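# Insert taper pins into both crank shaft collars

## Task

Push a taper pin all the way into the collar of every crank shaft. Each pin seats fully only when inserted from the correct side of its hole, and a pin counts only if it stays seated without the robot holding it at the end.

## Robot and tools

Robot: two Kinova Gen3 seven-joint arms, left_arm and right_arm, each ending in a Robotiq 2F-85 parallel gripper. Bases in the scene frame: left_arm at (+0.028, +0.270, 0) m, yaw quat_wxyz (+1.000, 0, 0, -0.016); right_arm at (+0.046, -0.389, 0) m, quat_wxyz (+1.000, 0, 0, +0.002). Scene frame: origin on the tabletop midway between the arms, +x out over the table, +z up, left_arm on the +y side. The names left and right do not refer to image sides.

Joint order, used in every row and every per-joint list: waist (joint_1), shoulder (joint_2), upper arm roll (joint_3), elbow (joint_4), forearm roll (joint_5), wrist pitch (joint_6), wrist roll (joint_7). Stated ranges in rad: waist, upper arm roll, forearm roll and wrist roll ±69.115; shoulder ±2.250; elbow ±2.580; wrist pitch ±2.100. True ends may differ by up to 0.013 rad.

The row: 18 numbers, each in [-1, 1], always covering both arms. First left_arm: 7 joint offsets, then gripper position, then gripper speed; then the same 9 for right_arm. Joint numbers are scaled offsets, not absolute angles: 1.0 equals 0.9985 rad for the first four joints and 0.8765 rad for the last three. Gripper position is absolute: +1 fully open (85 mm), 0 about 41 mm, about -0.8 pads touching, -1 closes until blocked. Gripper speed: -1 about 20 mm/s, 0 about 85, +1 about 150. To leave a gripper alone, repeat its previous two numbers; 0 is a real command.

execute_actions(actions): a list of actions; each action is a list of up to 15 rows, each row lasting one 1/30 s step; a short table repeats its final row to fill 15 steps. Joint offsets in every row are measured from the arm's angles at the start of that action (for the first action, the last angles reported), not from the previous row. An empty list just returns state and images. An action asking a joint more than 0.013 rad beyond its range is refused for both arms; a malformed action, or a bad first action, rejects the whole call. A joint pushed past its real end stops there and may report "joint sent to its limit".

move(target, speed, blocking): target is one 18-number row as above; its offsets count from the Joint positions in the latest result that showed them. Every joint follows a synchronized path, so the hand traces a curve and ignores obstacles and the other arm. speed (rad/s, 0.01 to 2, default 0.5) is the top speed of whichever joint travels farthest; paths last 0.5 to 10 s. Gripper numbers apply at the start. blocking=false returns after 0.5 s while motion continues; then call wait or stop before sending new rows or moves. The extra move: line reports the ending (done, off_target, moving, held, fault), limits=held or limits=none, and each arm's joint farthest from target. Faster moves and targets set deeper past a contact press harder. To keep pressing as before, send offsets from Joint positions to Joint targets.

wait(seconds): 0 to 10; lets the scene run with the last commands held; returns early when a move ends. stop(): brakes a running move; needs room; fingers keep moving. zoom_image(camera, region): camera is cam_high, cam_low, cam_left_wrist or cam_right_wrist (each 896x504); region [x0, y0, x1, y1] in pixels from top-left, at most 504x504. read_manual(section): only "licences", no motion. finished_scene(scene): ends the current scene, passing its number; irreversible, and the result states success.

Results: per arm, end_effector_position (m) and end_effector_quat_wxyz in the scene frame; the point is between closed pads, printed with some error at long reach. Fingertips extend about 19 mm past it closed, 6 mm open; closing shifts the pads about 13 mm farther from the wrist, so keep clearance above surfaces. Gripper +z runs along the fingers, y along the closing line. Joint positions (rad), velocities (rad/s), Joint targets and torques come one block per arm. position_measured_pct is roughly 50 - 50 x position, 0 when open; stopping below 90 means something is held or blocking; near 90 the pads met on nothing or something very thin. "joint command not followed" means a clearance check changed joint targets.

Motion limits: each joint target stays within 0.304 rad of the measured angle (first four joints) or 0.266 rad (last three), and targets that would move the hand over 70 mm from its measured spot are scaled back; big changes need several actions and may need repeating.

Gripping: hold -1 to grip firmly; for a gentle grip open first, then close slightly narrower than the part. Release by commanding wider than the part. Fingers re-close by themselves if the part slips or is lost.

Avoid: knocking anything off the table, arms colliding or pressing each other, hard slams and pushes, drops and slips. Contact torque reaching a load limit (47.5 N m first four joints, 29.9 N m wrist joints, held weight included) freezes that arm 10 s and drops the rest of the call. Holding loads heats motors: MOTOR HOT from 60 °C, OVER-TEMPERATURE FAULT at 75 °C where the arm sags. Brief external tugs on held parts may occur. Pins must remain seated after release.

Each tool is called after ">>>" as name(argument=value, ...) on one line, values as JSON.

## Session

>>> execute_actions(actions=[])

Scene clock: 0.00 s.
left_arm: end_effector_position=(+0.7036, +0.5363, +0.1234) position_measured_pct=0.0 end_effector_quat_wxyz=(-0.301, +0.716, +0.541, +0.324) | right_arm: end_effector_position=(+0.4615, -0.2123, +0.2172) position_measured_pct=0.0 end_effector_quat_wxyz=(+0.118, -0.235, +0.964, +0.047)
Joint names: [waist, shoulder, upper arm roll, elbow, forearm roll, wrist pitch, wrist roll]
Joint positions: left_arm=[-0.127  1.075  0.044  1.076 -1.126  1.07   0.273] | right_arm=[-0.383  0.269 -0.045  1.881 -0.053  0.742  1.655]
Joint velocities: left_arm=[ 0.001  0.     0.     0.    -0.     0.001  0.   ] | right_arm=[ 0.     0.001 -0.002 -0.001 -0.    -0.    -0.   ]
Joint torques (N m, as the joint torque sensors report them, + toward a larger angle): no reading
Motor temperatures (°C, as the motors report them): left_arm=[26 26 28 31 33 34 38] | right_arm=[31 28 29 31 34 40 36]
Joint targets: left_arm=[-0.127 1.075 0.044 1.076 -1.126 1.070 0.273] | right_arm=[-0.383 0.269 -0.045 1.881 -0.053 0.742 1.655]

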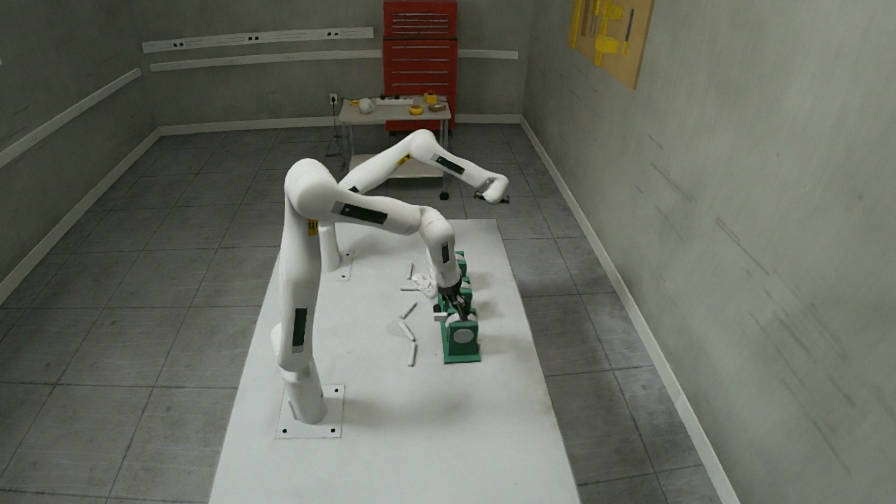

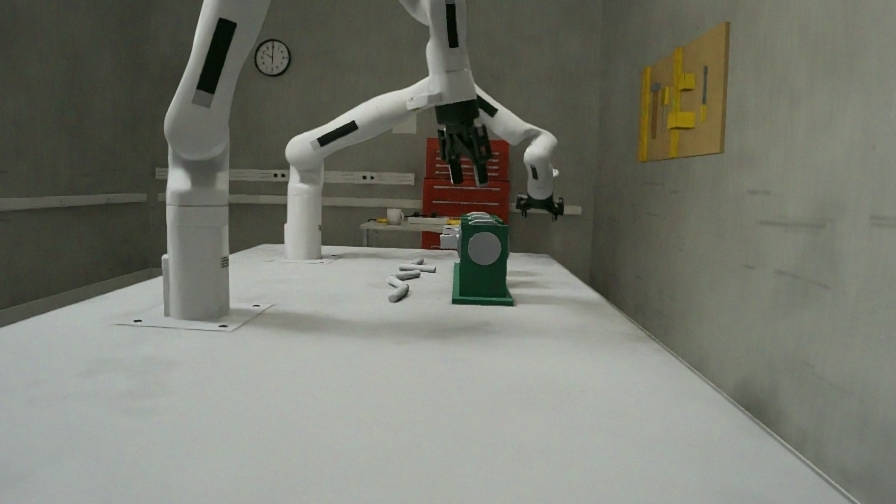

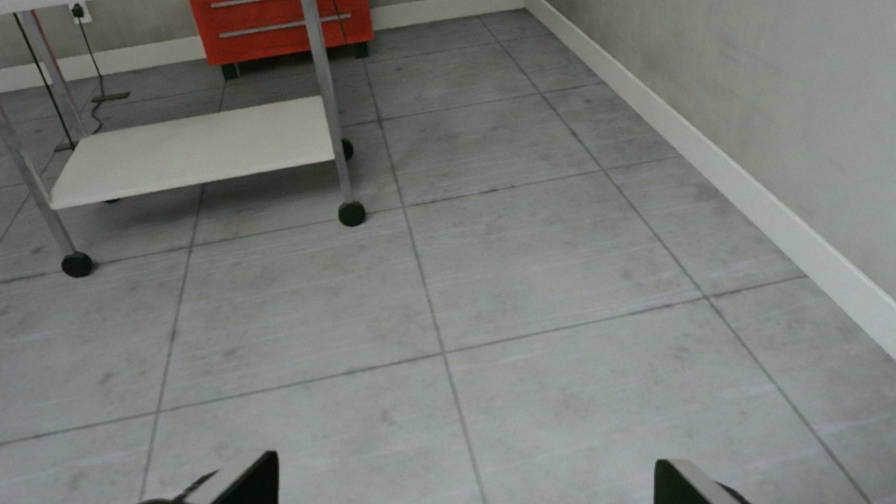

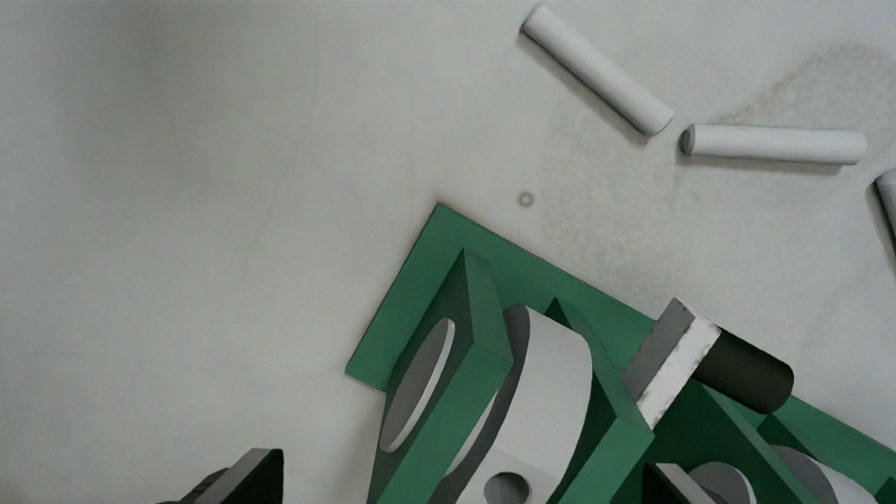

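>>> zoom_image(camera="cam_high", region=[370, 230, 530, 380])

>>> zoom_image(camera="cam_low", region=[370, 190, 550, 320])

Region (370, 230, 530, 380) of cam_high's 896x504 image, scaled by 3.150, with more detail than that image has; it fills the top 472 rows of this view, and the rest is white.

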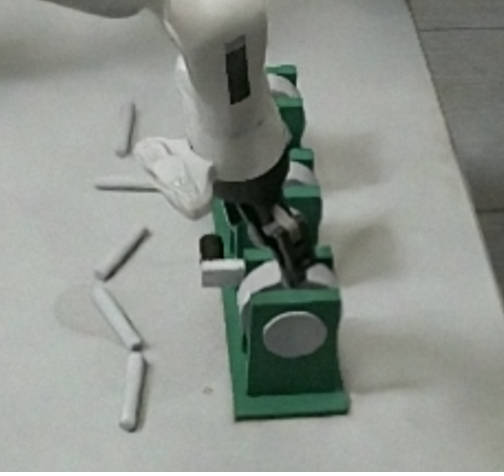

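Region (370, 190, 550, 320) of cam_low's 896x504 image, scaled by 2.800, with more detail than that image has.

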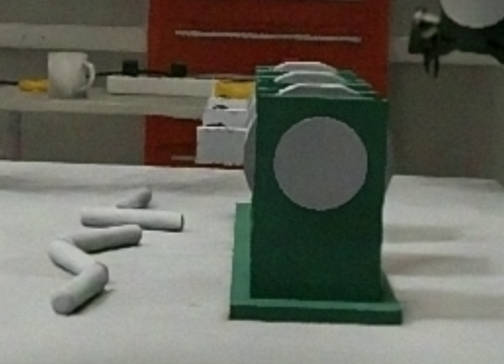

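>>> move(target=[-0.374,-0.876,-0.044,0.525,1,0.26,0.9,1,0,-0.2263,0.2904,0.045,-0.8686,0.0605,0.9435,-0.795,1,0], speed=0.8)

Scene clock: 3.40 s.
left_arm: end_effector_position=(+0.3673, +0.4966, +0.3234) position_measured_pct=0.0 end_effector_quat_wxyz=(-0.038, +0.051, +0.991, +0.116) | right_arm: end_effector_position=(+0.4998, -0.1001, +0.3298) position_measured_pct=0.0 end_effector_quat_wxyz=(+0.000, +0.000, +1.000, -0.000)
Joint names: [waist, shoulder, upper arm roll, elbow, forearm roll, wrist pitch, wrist roll]
Joint positions: left_arm=[-0.501  0.201  0.     1.6   -0.249  1.298  1.062] | right_arm=[-0.609  0.559  0.     1.013  0.     1.569  0.958]
Joint velocities: left_arm=[-0.002 -0.003  0.    -0.     0.    -0.001 -0.   ] | right_arm=[-0.001  0.     0.001  0.001 -0.     0.    -0.   ]
Joint torques (N m, as the joint torque sensors report them, + toward a larger angle): left_arm=[  0.16 -12.99  -0.45  -9.09  -0.95   0.08  -0.23] | right_arm=[  0.02 -20.56   0.24  -8.83   0.15   0.23  -0.14]
Motor temperatures (°C, as the motors report them): left_arm=[26 26 28 31 33 34 38] | right_arm=[31 28 29 31 34 40 36]
Joint targets: left_arm=[-0.501 0.200 0.001 1.600 -0.249 1.298 1.062] | right_arm=[-0.609 0.559 0.000 1.013 0.000 1.569 0.958]
move: done; limits=none; left_arm: farthest joint: the waist, 0.000 radians from its target (0.373 radians at the start); right_arm: farthest joint: the waist, 0.000 radians from its target (0.226 radians at the start)

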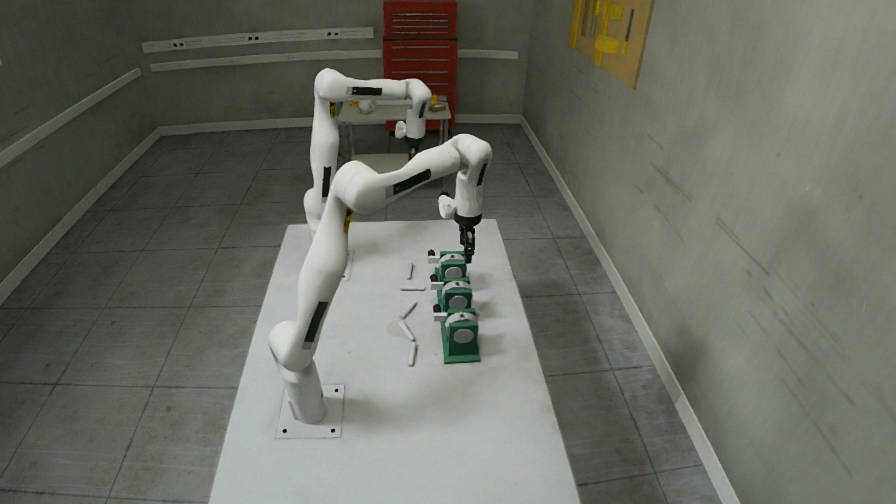

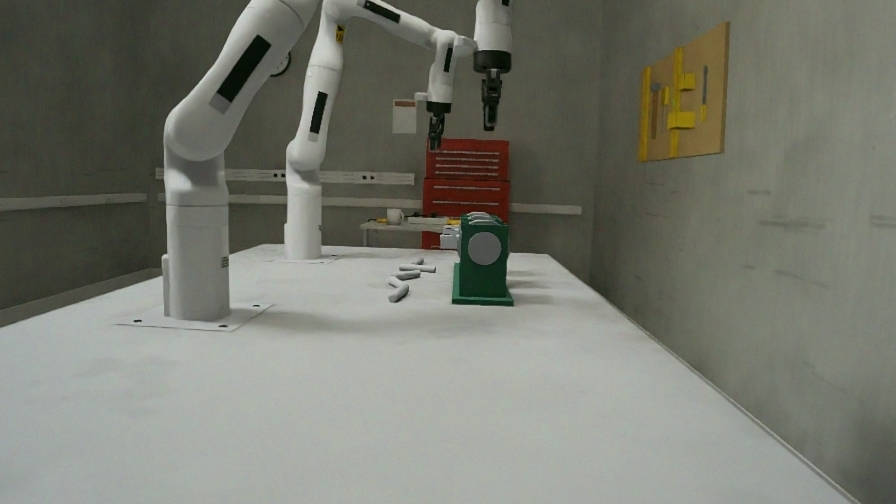

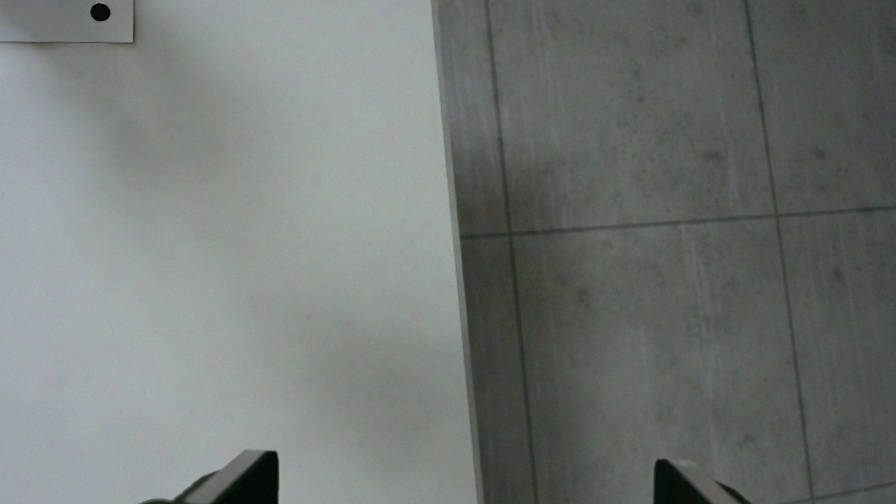

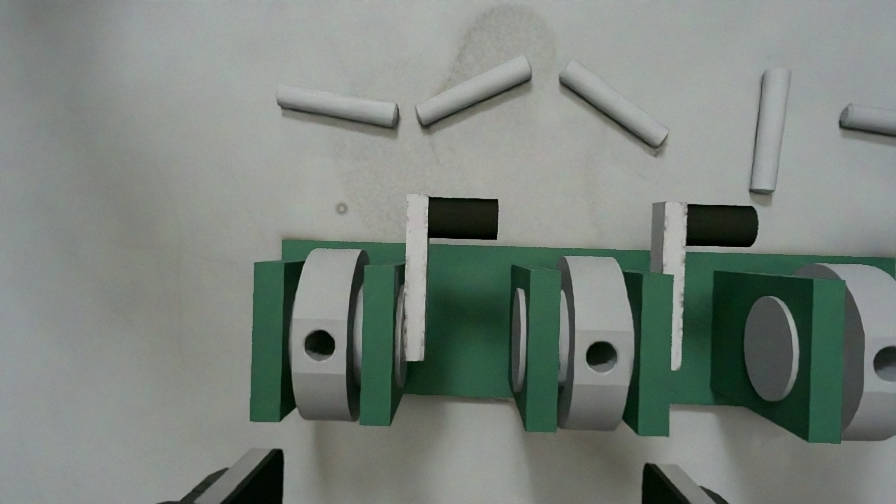

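>>> zoom_image(camera="cam_right_wrist", region=[240, 180, 700, 450])

>>> zoom_image(camera="cam_high", region=[390, 240, 510, 375])

>>> zoom_image(camera="cam_right_wrist", region=[260, 30, 700, 200])

Region (240, 180, 700, 450) of cam_right_wrist's 896x504 image, scaled by 1.096; it fills the top 296 rows of this view, and the rest is white.

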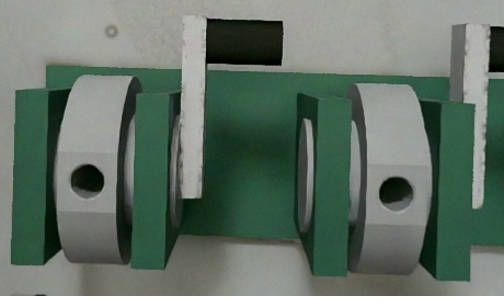

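Region (390, 240, 510, 375) of cam_high's 896x504 image, scaled by 3.733, with more detail than that image has.

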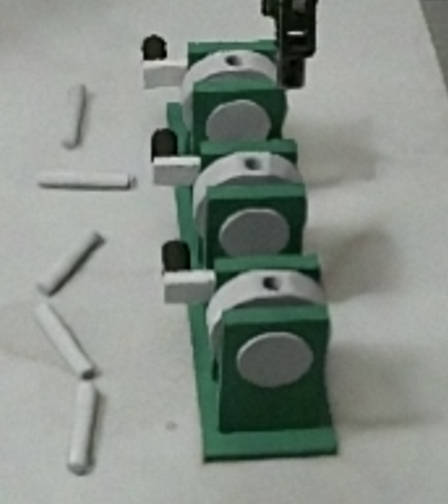

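Region (260, 30, 700, 200) of cam_right_wrist's 896x504 image, scaled by 1.145; it fills the top 195 rows of this view, and the rest is white.

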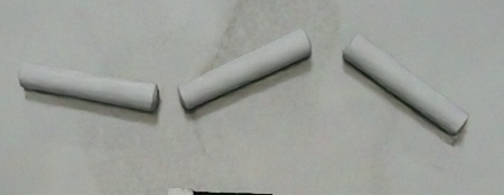

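>>> move(target=[0,0,0,0,0,0,0,1,0,0.006,0.1153,0,0.2152,0,-0.3758,0.0065,1,0], speed=0.8)

Scene clock: 6.43 s.
left_arm: end_effector_position=(+0.3673, +0.4966, +0.3234) position_measured_pct=0.0 end_effector_quat_wxyz=(-0.038, +0.051, +0.991, +0.116) | right_arm: end_effector_position=(+0.5197, -0.0902, +0.2000) position_measured_pct=0.0 end_effector_quat_wxyz=(+0.000, +0.001, +1.000, -0.000)
Joint names: [waist, shoulder, upper arm roll, elbow, forearm roll, wrist pitch, wrist roll]
Joint positions: left_arm=[-0.501  0.201  0.     1.6   -0.249  1.298  1.062] | right_arm=[-0.603  0.674  0.     1.228  0.     1.24   0.963]
Joint velocities: left_arm=[ 0.001  0.    -0.001  0.     0.    -0.001  0.   ] | right_arm=[ 0.    -0.003 -0.001 -0.001 -0.    -0.001 -0.   ]
Joint torques (N m, as the joint torque sensors report them, + toward a larger angle): left_arm=[ -0.17 -13.28  -0.4   -9.1   -0.61  -0.03  -0.2 ] | right_arm=[ -0.14 -21.97   0.36  -8.32  -0.08   0.39   0.03]
Motor temperatures (°C, as the motors report them): left_arm=[26 26 28 31 33 34 38] | right_arm=[31 28 29 31 34 40 36]
Joint targets: left_arm=[-0.501 0.201 0.000 1.600 -0.249 1.298 1.062] | right_arm=[-0.603 0.674 0.000 1.228 0.000 1.240 0.963]
move: done; limits=none; left_arm: farthest joint: the waist, 0.000 radians from its target (0.000 radians at the start); right_arm: farthest joint: the waist, 0.000 radians from its target (0.006 radians at the start)

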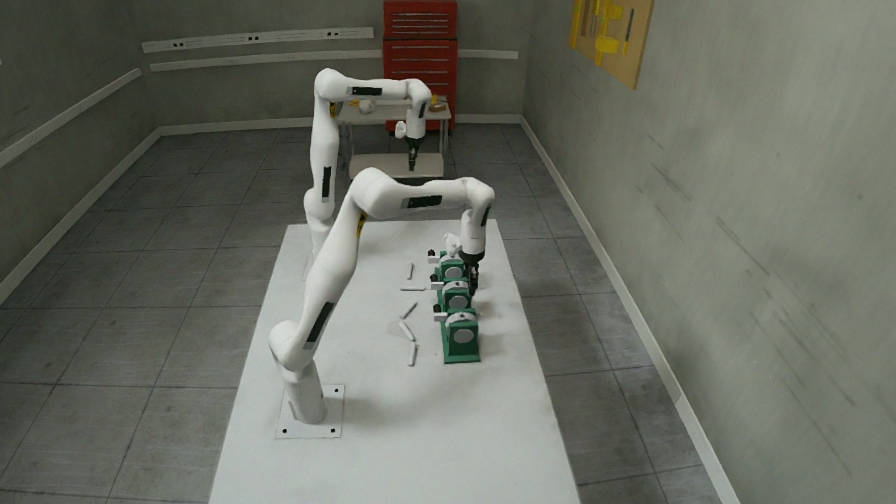

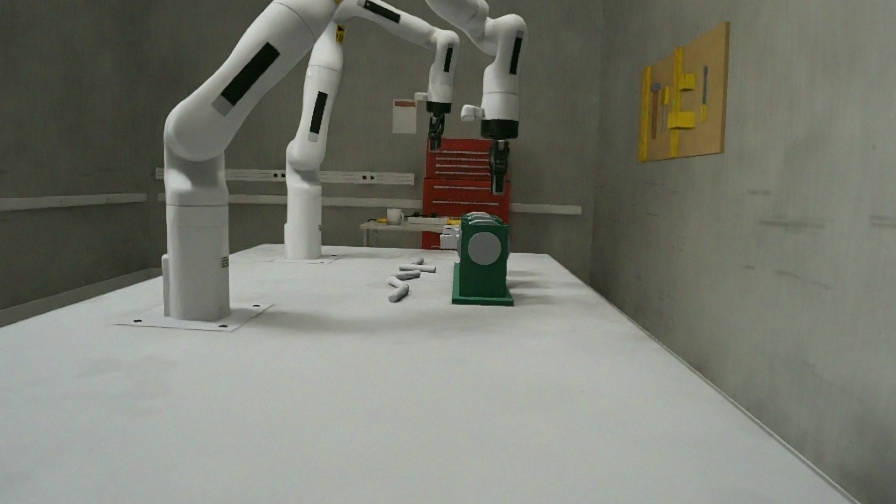

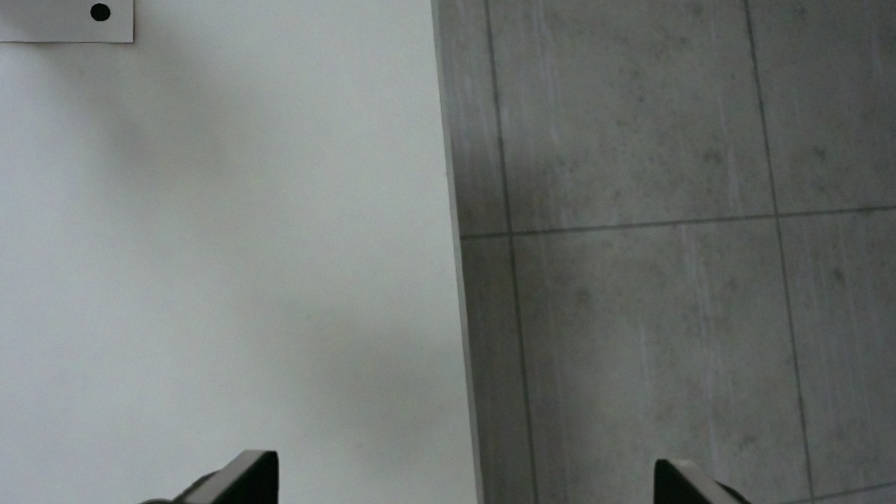

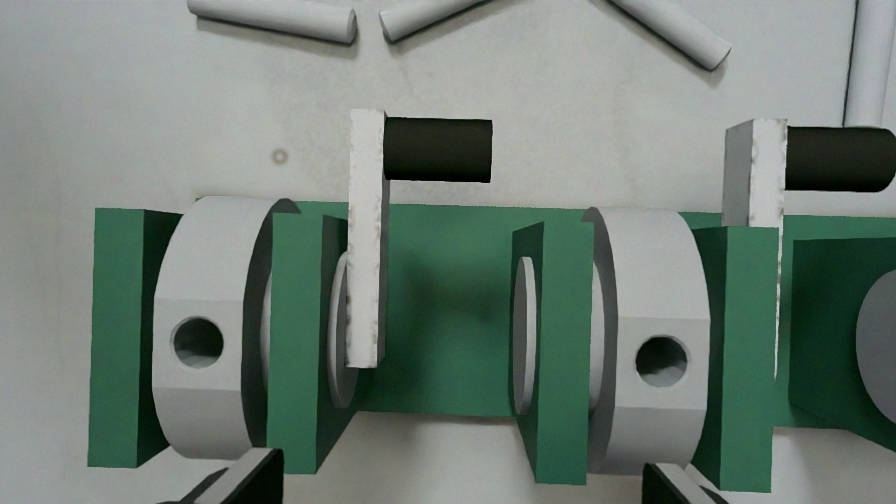

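>>> zoom_image(camera="cam_right_wrist", region=[150, 290, 270, 390])

>>> zoom_image(camera="cam_right_wrist", region=[600, 310, 720, 410])

>>> zoom_image(camera="cam_right_wrist", region=[180, 0, 420, 60])

Region (150, 290, 270, 390) of cam_right_wrist's 896x504 image, scaled by 4.200.

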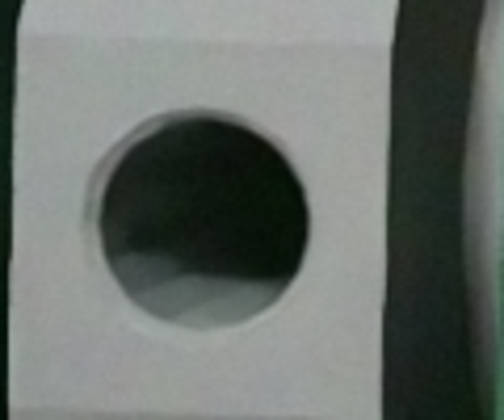

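Region (600, 310, 720, 410) of cam_right_wrist's 896x504 image, scaled by 4.200.

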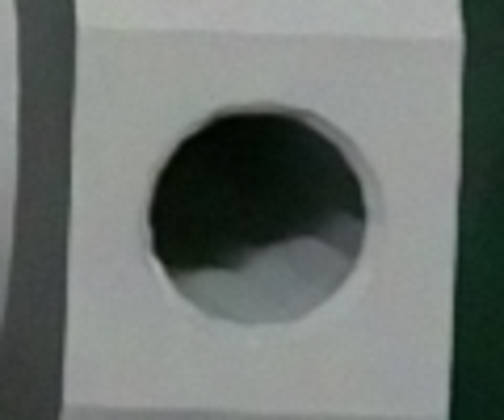

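Region (180, 0, 420, 60) of cam_right_wrist's 896x504 image, scaled by 2.100; it fills the top 126 rows of this view, and the rest is white.

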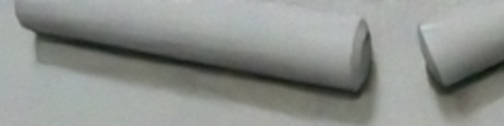

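>>> move(target=[0.702,0.1585,0,-0.268,0.284,0.173,0.845,1,0,-0.05,-0.09,0,0.18,0,-0.1,-0.96,0.2,0], speed=1)

Scene clock: 11.70 s.
left_arm: end_effector_position=(+0.4695, +0.1398, +0.3297) position_measured_pct=0.0 end_effector_quat_wxyz=(+0.000, +0.001, +1.000, +0.000) | right_arm: end_effector_position=(+0.4713, -0.0923, +0.1960) position_measured_pct=40.1 end_effector_quat_wxyz=(-0.000, +0.386, +0.923, -0.001)
Joint names: [waist, shoulder, upper arm roll, elbow, forearm roll, wrist pitch, wrist roll]
Joint positions: left_arm=[ 0.2    0.359  0.001  1.333 -0.     1.45   1.803] | right_arm=[-0.653  0.584  0.     1.408  0.     1.152  0.122]
Joint velocities: left_arm=[ 0.003  0.001  0.     0.001 -0.     0.     0.   ] | right_arm=[-0.     0.002 -0.     0.001  0.    -0.001  0.   ]
Joint torques (N m, as the joint torque sensors report them, + toward a larger angle): left_arm=[ -0.57 -16.46  -0.41  -8.94  -0.02  -0.07  -0.1 ] | right_arm=[ -0.11 -19.97   0.67  -7.83  -0.04   0.29   0.13]
Motor temperatures (°C, as the motors report them): left_arm=[26 26 28 31 33 34 38] | right_arm=[31 28 29 31 34 40 36]
Joint targets: left_arm=[0.200 0.359 0.000 1.333 -0.000 1.450 1.803] | right_arm=[-0.653 0.584 0.000 1.408 0.000 1.152 0.122]
move: done; limits=none; left_arm: farthest joint: the shoulder, 0.001 radians from its target (0.159 radians at the start); right_arm: farthest joint: the waist, 0.000 radians from its target (0.050 radians at the start)

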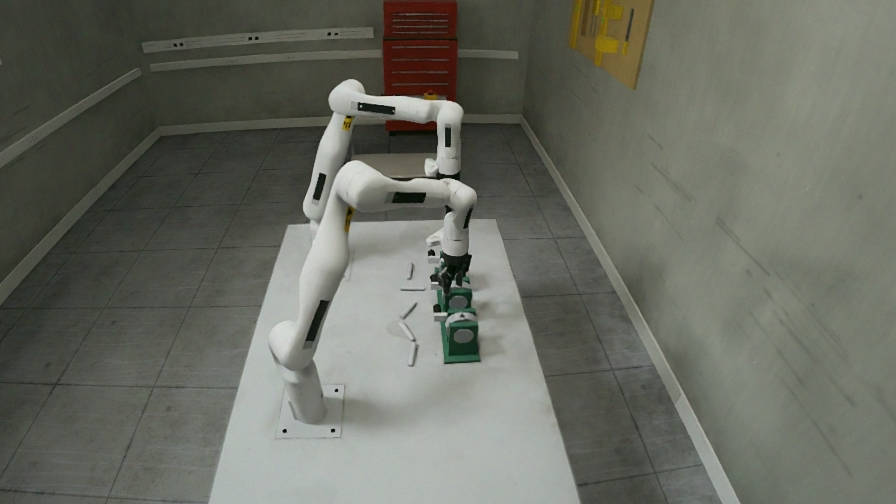

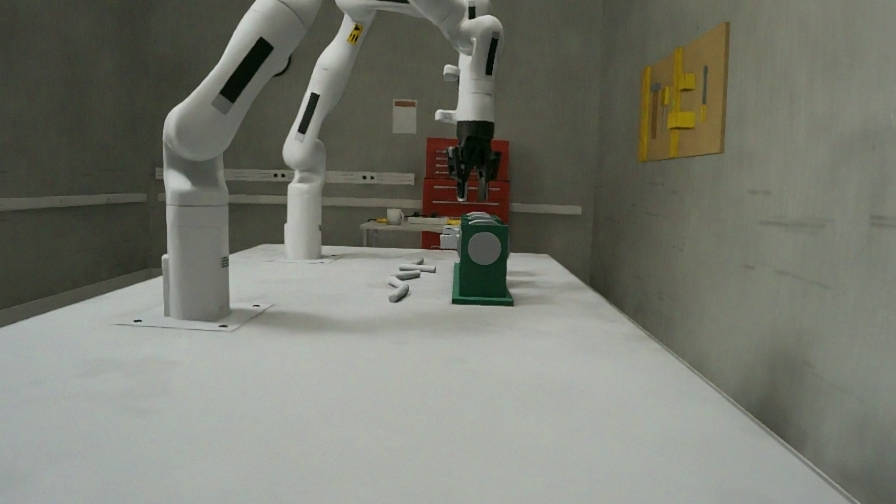

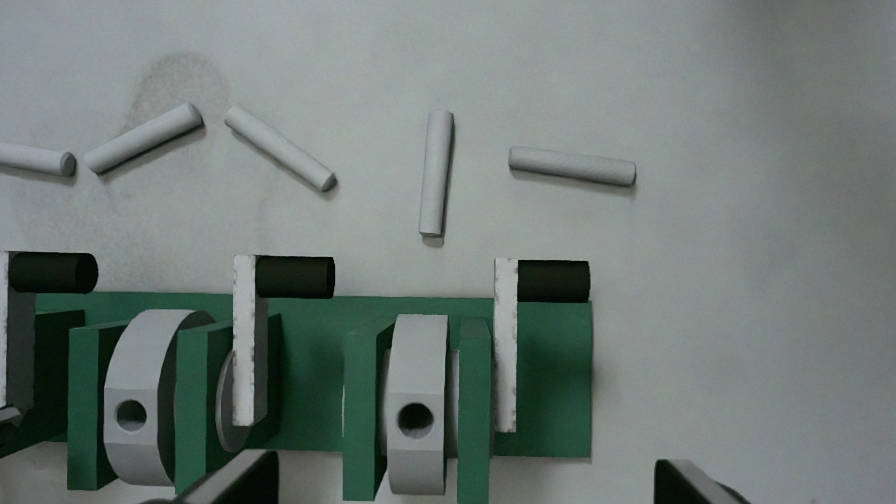

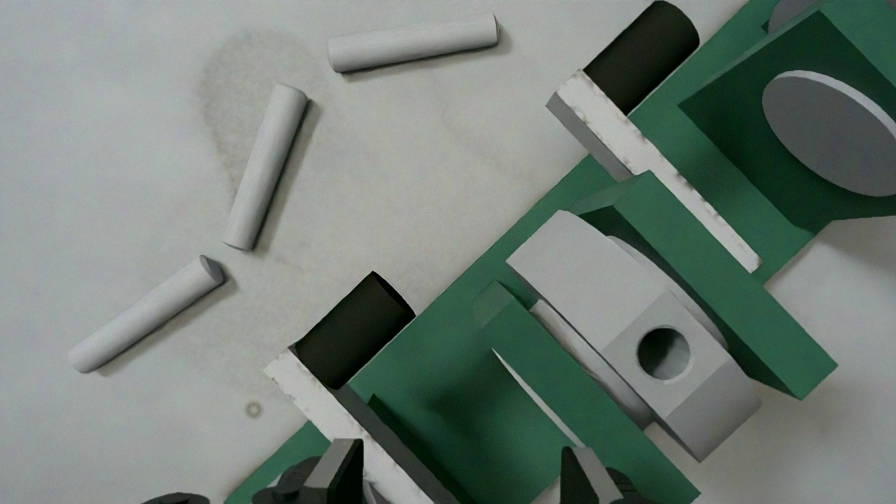

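>>> move(target=[0.1419,-0.0277,0,0.8347,0,-0.9197,0.081,0.2,0,-0.0547,-0.0547,0,0.1925,0,-0.1597,-0.951,0.2,0], speed=1)

Scene clock: 14.43 s.
left_arm: end_effector_position=(+0.3219, +0.1278, +0.1201) position_measured_pct=40.1 end_effector_quat_wxyz=(+0.000, +0.036, +0.999, -0.000) | right_arm: end_effector_position=(+0.4248, -0.0950, +0.1700) position_measured_pct=40.1 end_effector_quat_wxyz=(+0.000, +0.707, +0.707, -0.000)
Joint names: [waist, shoulder, upper arm roll, elbow, forearm roll, wrist pitch, wrist roll]
Joint positions: left_arm=[ 0.341  0.331  0.001  2.166 -0.     0.644  1.874] | right_arm=[-0.708  0.53   0.     1.6    0.     1.012 -0.712]
Joint velocities: left_arm=[ 0.001 -0.002  0.001  0.001 -0.    -0.001 -0.   ] | right_arm=[-0.001 -0.     0.001 -0.001 -0.    -0.    -0.   ]
Joint torques (N m, as the joint torque sensors report them, + toward a larger angle): left_arm=[ -0.02 -12.31  -0.03  -5.37  -0.28  -0.09  -0.23] | right_arm=[ -0.29 -18.18  -0.01  -7.19  -0.09   0.    -0.11]
Motor temperatures (°C, as the motors report them): left_arm=[26 26 28 31 33 34 38] | right_arm=[31 28 29 31 34 40 36]
Joint targets: left_arm=[0.342 0.331 0.001 2.166 -0.000 0.644 1.874] | right_arm=[-0.708 0.529 0.000 1.600 0.000 1.012 -0.712]
move: done; limits=none; left_arm: farthest joint: the waist, 0.000 radians from its target (0.141 radians at the start); right_arm: farthest joint: the waist, 0.000 radians from its target (0.054 radians at the start)

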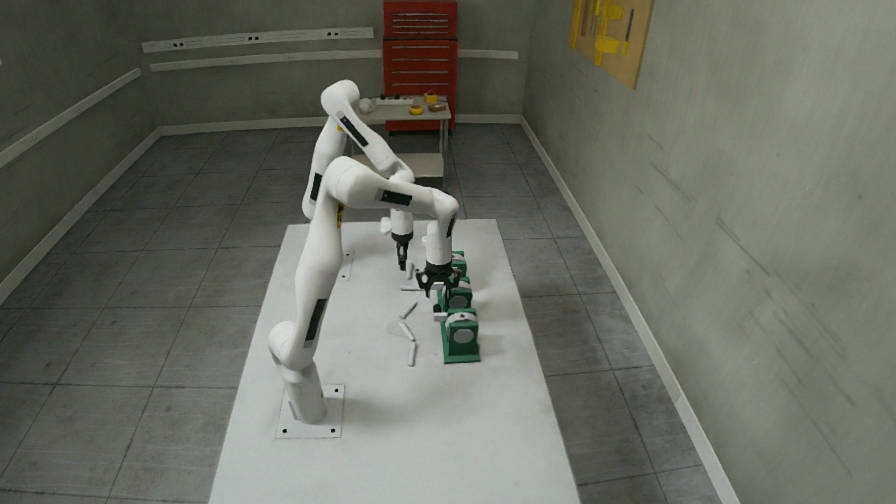

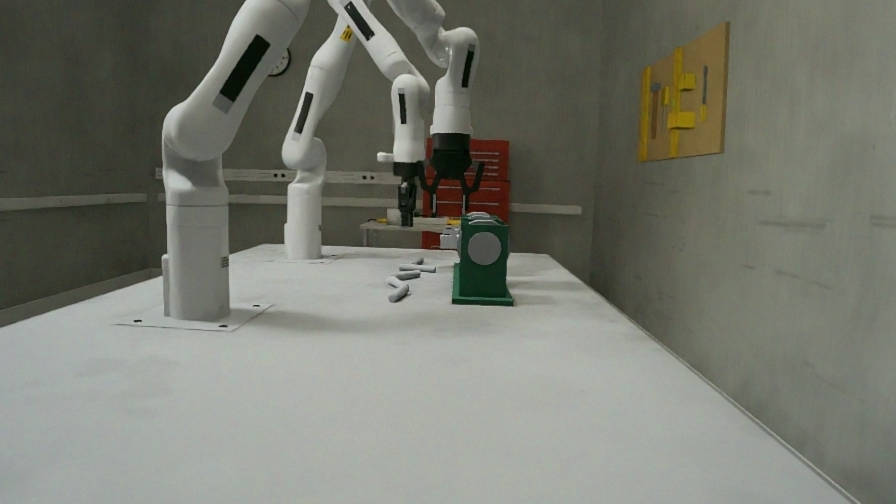

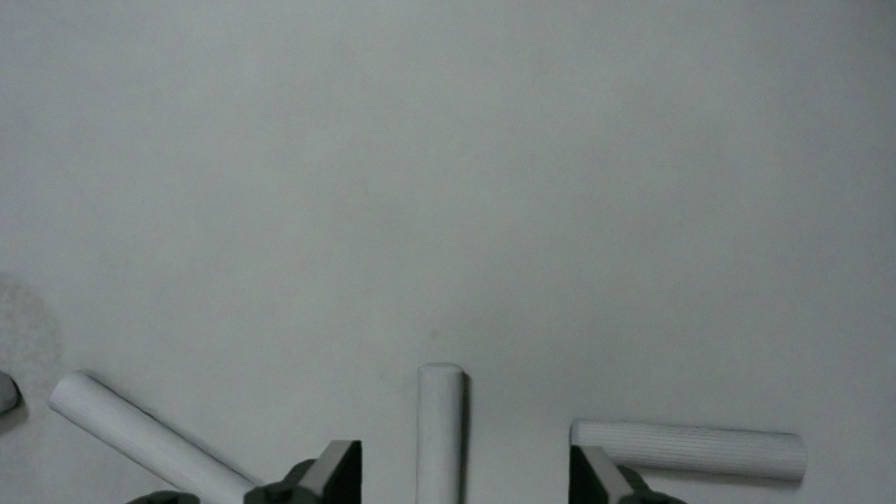

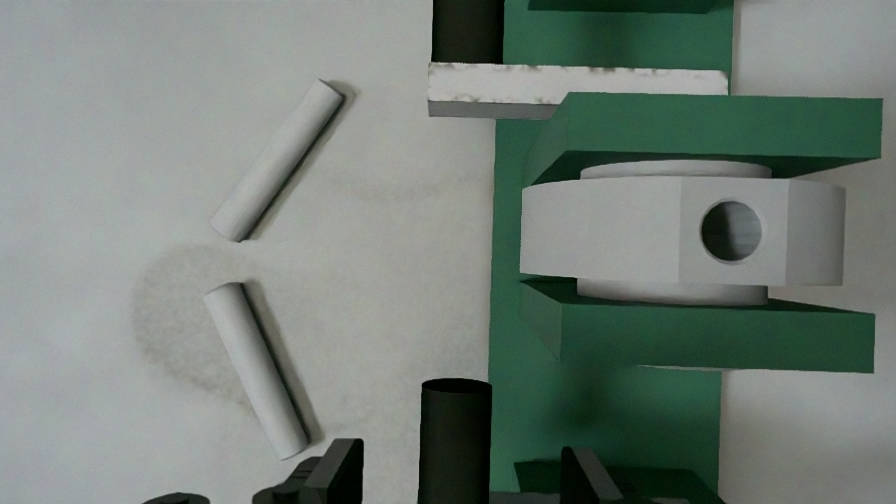

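>>> move(target=[0.0283,0.2646,0,0.0659,0,-0.3758,0.032,0.2,0,-0.0024,0.1062,0,0.0966,0,-0.2315,-0.003,0.2,0], speed=0.5)

Scene clock: 16.60 s.
left_arm: end_effector_position=(+0.3245, +0.1166, +0.0230) position_measured_pct=40.1 end_effector_quat_wxyz=(+0.000, +0.036, +0.999, -0.000) | right_arm: end_effector_position=(+0.4229, -0.0952, +0.0952) position_measured_pct=40.1 end_effector_quat_wxyz=(+0.000, +0.707, +0.707, +0.000)
Joint names: [waist, shoulder, upper arm roll, elbow, forearm roll, wrist pitch, wrist roll]
Joint positions: left_arm=[ 0.37   0.595  0.001  2.232 -0.     0.314  1.902] | right_arm=[-0.71   0.636  0.     1.697  0.     0.809 -0.714]
Joint velocities: left_arm=[ 0.     0.002 -0.001  0.001 -0.     0.002 -0.   ] | right_arm=[-0.     0.002  0.    -0.002  0.    -0.    -0.   ]
Joint torques (N m, as the joint torque sensors report them, + toward a larger angle): left_arm=[ -0.3  -14.73  -0.31  -2.64  -0.01  -0.22  -0.45] | right_arm=[ -0.62 -19.36   0.92  -6.29  -0.01   0.04  -0.03]
Motor temperatures (°C, as the motors report them): left_arm=[26 26 28 31 33 34 38] | right_arm=[31 28 29 31 34 40 36]
Joint targets: left_arm=[0.370 0.595 0.001 2.232 -0.000 0.314 1.902] | right_arm=[-0.710 0.636 0.000 1.697 0.000 0.809 -0.714]
move: done; limits=none; left_arm: farthest joint: the waist, 0.000 radians from its target (0.028 radians at the start); right_arm: farthest joint: the waist, 0.000 radians from its target (0.002 radians at the start)

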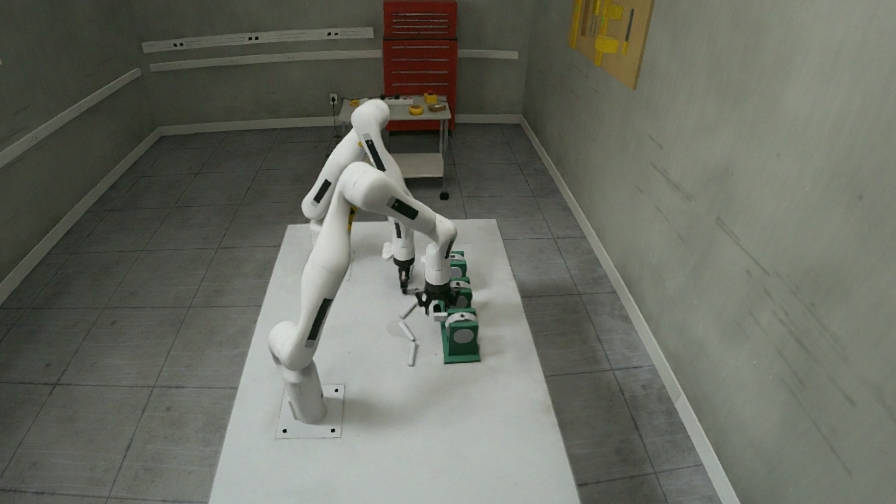

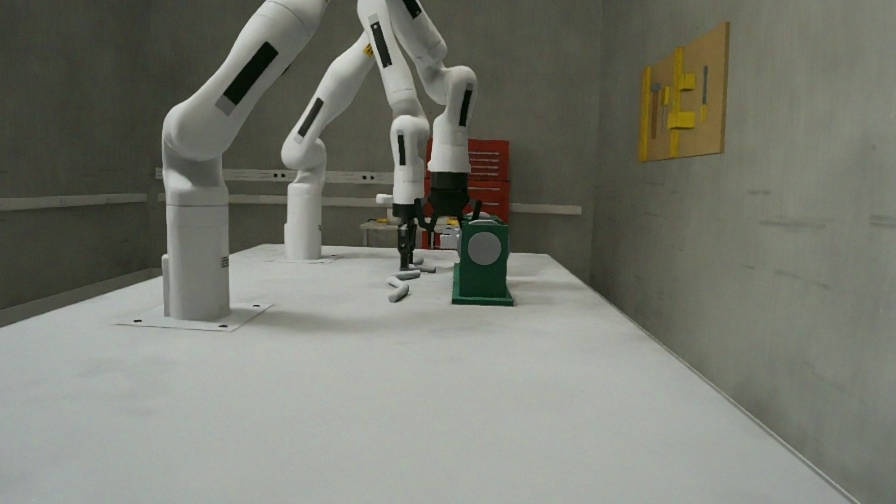

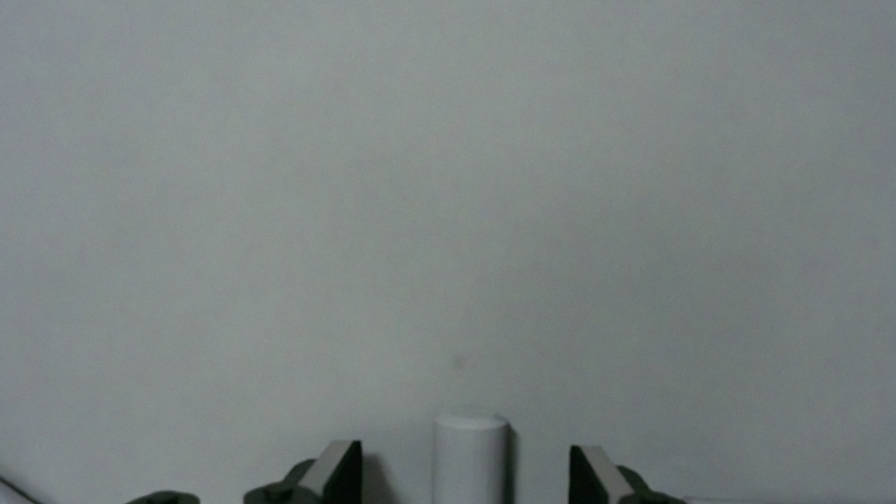

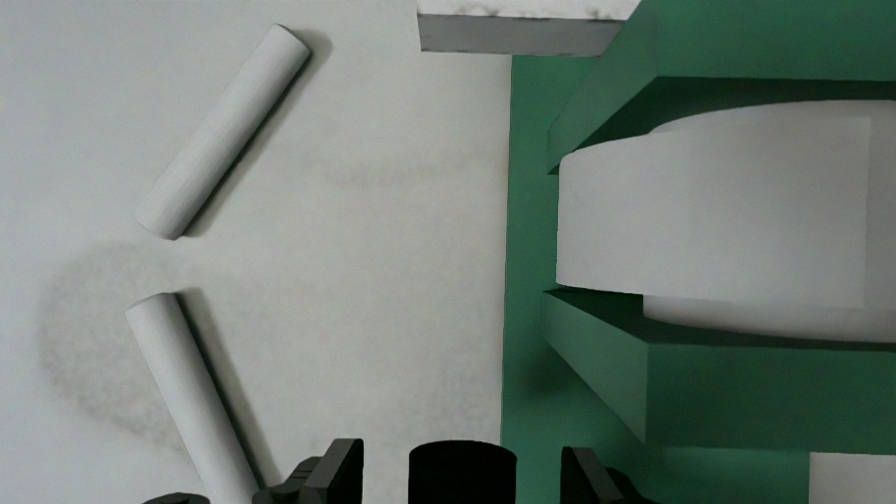

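>>> move(target=[0,0,0,0,0,0,0,-1,0,0,0,0,0,0,0,0,-0.42,0])

Scene clock: 17.50 s.
left_arm: end_effector_position=(+0.3245, +0.1166, +0.0234) position_measured_pct=77.0 end_effector_quat_wxyz=(+0.000, +0.036, +0.999, -0.000) | right_arm: end_effector_position=(+0.4229, -0.0952, +0.0953) position_measured_pct=67.9 end_effector_quat_wxyz=(+0.000, +0.707, +0.707, +0.000)
Joint names: [waist, shoulder, upper arm roll, elbow, forearm roll, wrist pitch, wrist roll]
Joint positions: left_arm=[ 0.37   0.594  0.001  2.232 -0.     0.315  1.902] | right_arm=[-0.71   0.635  0.     1.697  0.     0.809 -0.714]
Joint velocities: left_arm=[-0.001 -0.001  0.    -0.001  0.    -0.001 -0.   ] | right_arm=[-0.    -0.001 -0.001 -0.002 -0.     0.     0.   ]
Joint torques (N m, as the joint torque sensors report them, + toward a larger angle): left_arm=[ -0.5  -13.69  -0.03  -3.41  -0.12  -0.38  -0.12] | right_arm=[ -0.15 -19.13   0.12  -6.51  -0.06   0.1   -0.05]
Motor temperatures (°C, as the motors report them): left_arm=[26 26 28 31 33 34 38] | right_arm=[31 28 29 31 34 40 36]
Joint targets: left_arm=[0.370 0.595 0.001 2.232 -0.000 0.314 1.902] | right_arm=[-0.710 0.636 0.000 1.697 0.000 0.809 -0.714]
move: done; limits=none; left_arm: farthest joint: the shoulder, 0.001 radians from its target (0.000 radians at the start); right_arm: farthest joint: the shoulder, 0.001 radians from its target (0.000 radians at the start)

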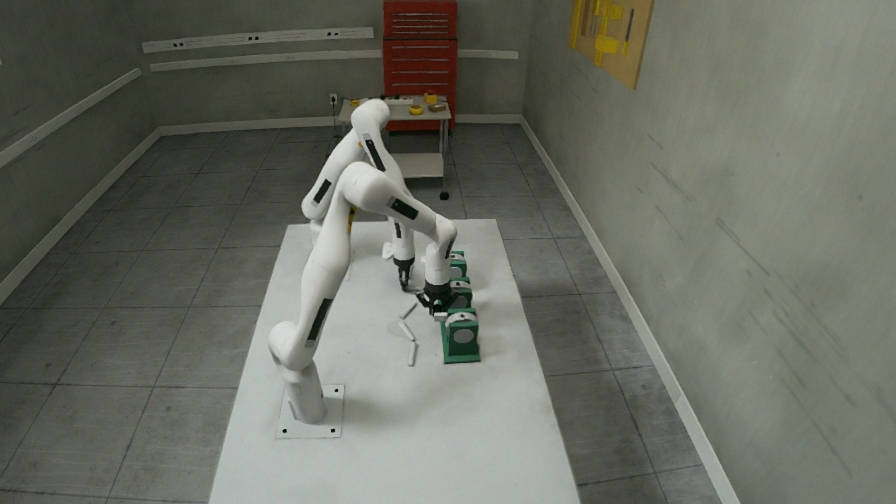

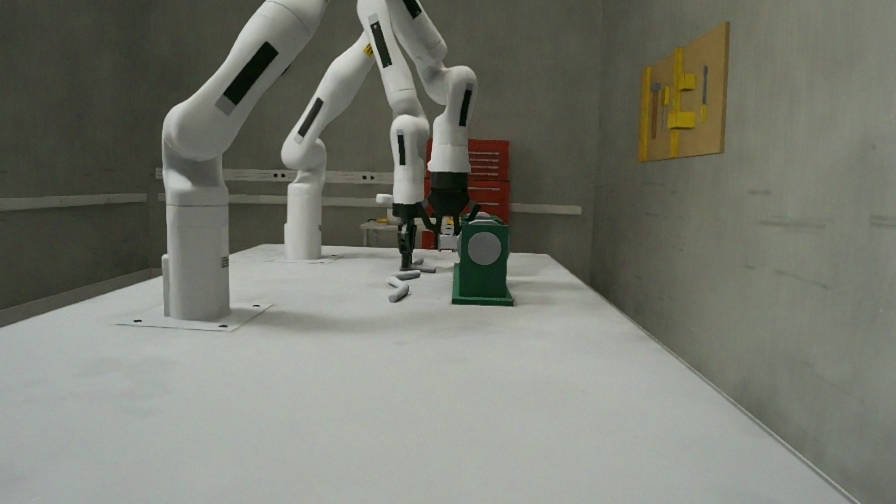

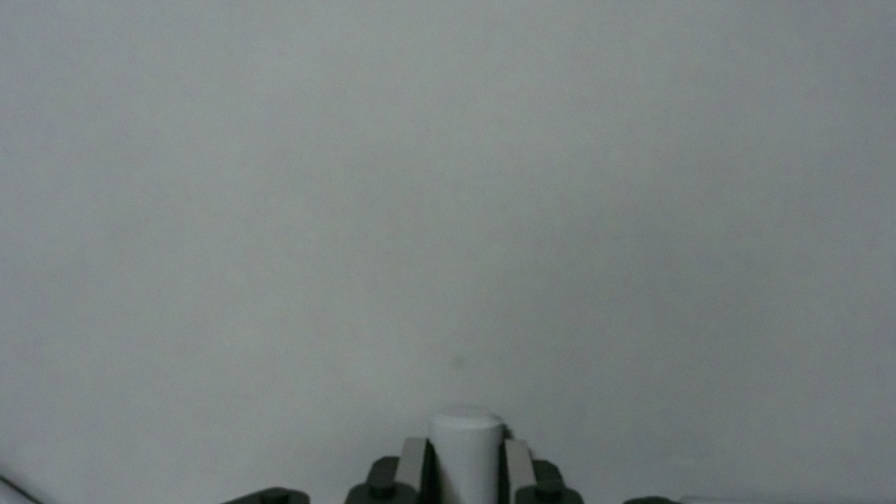

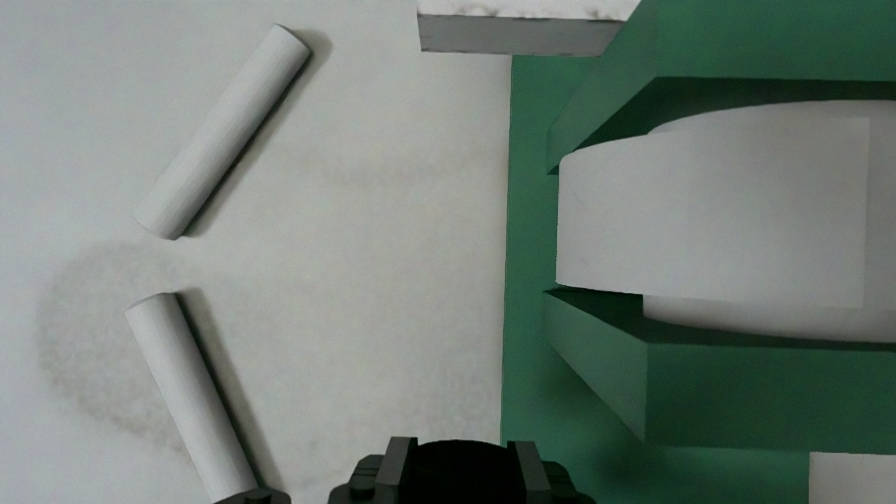

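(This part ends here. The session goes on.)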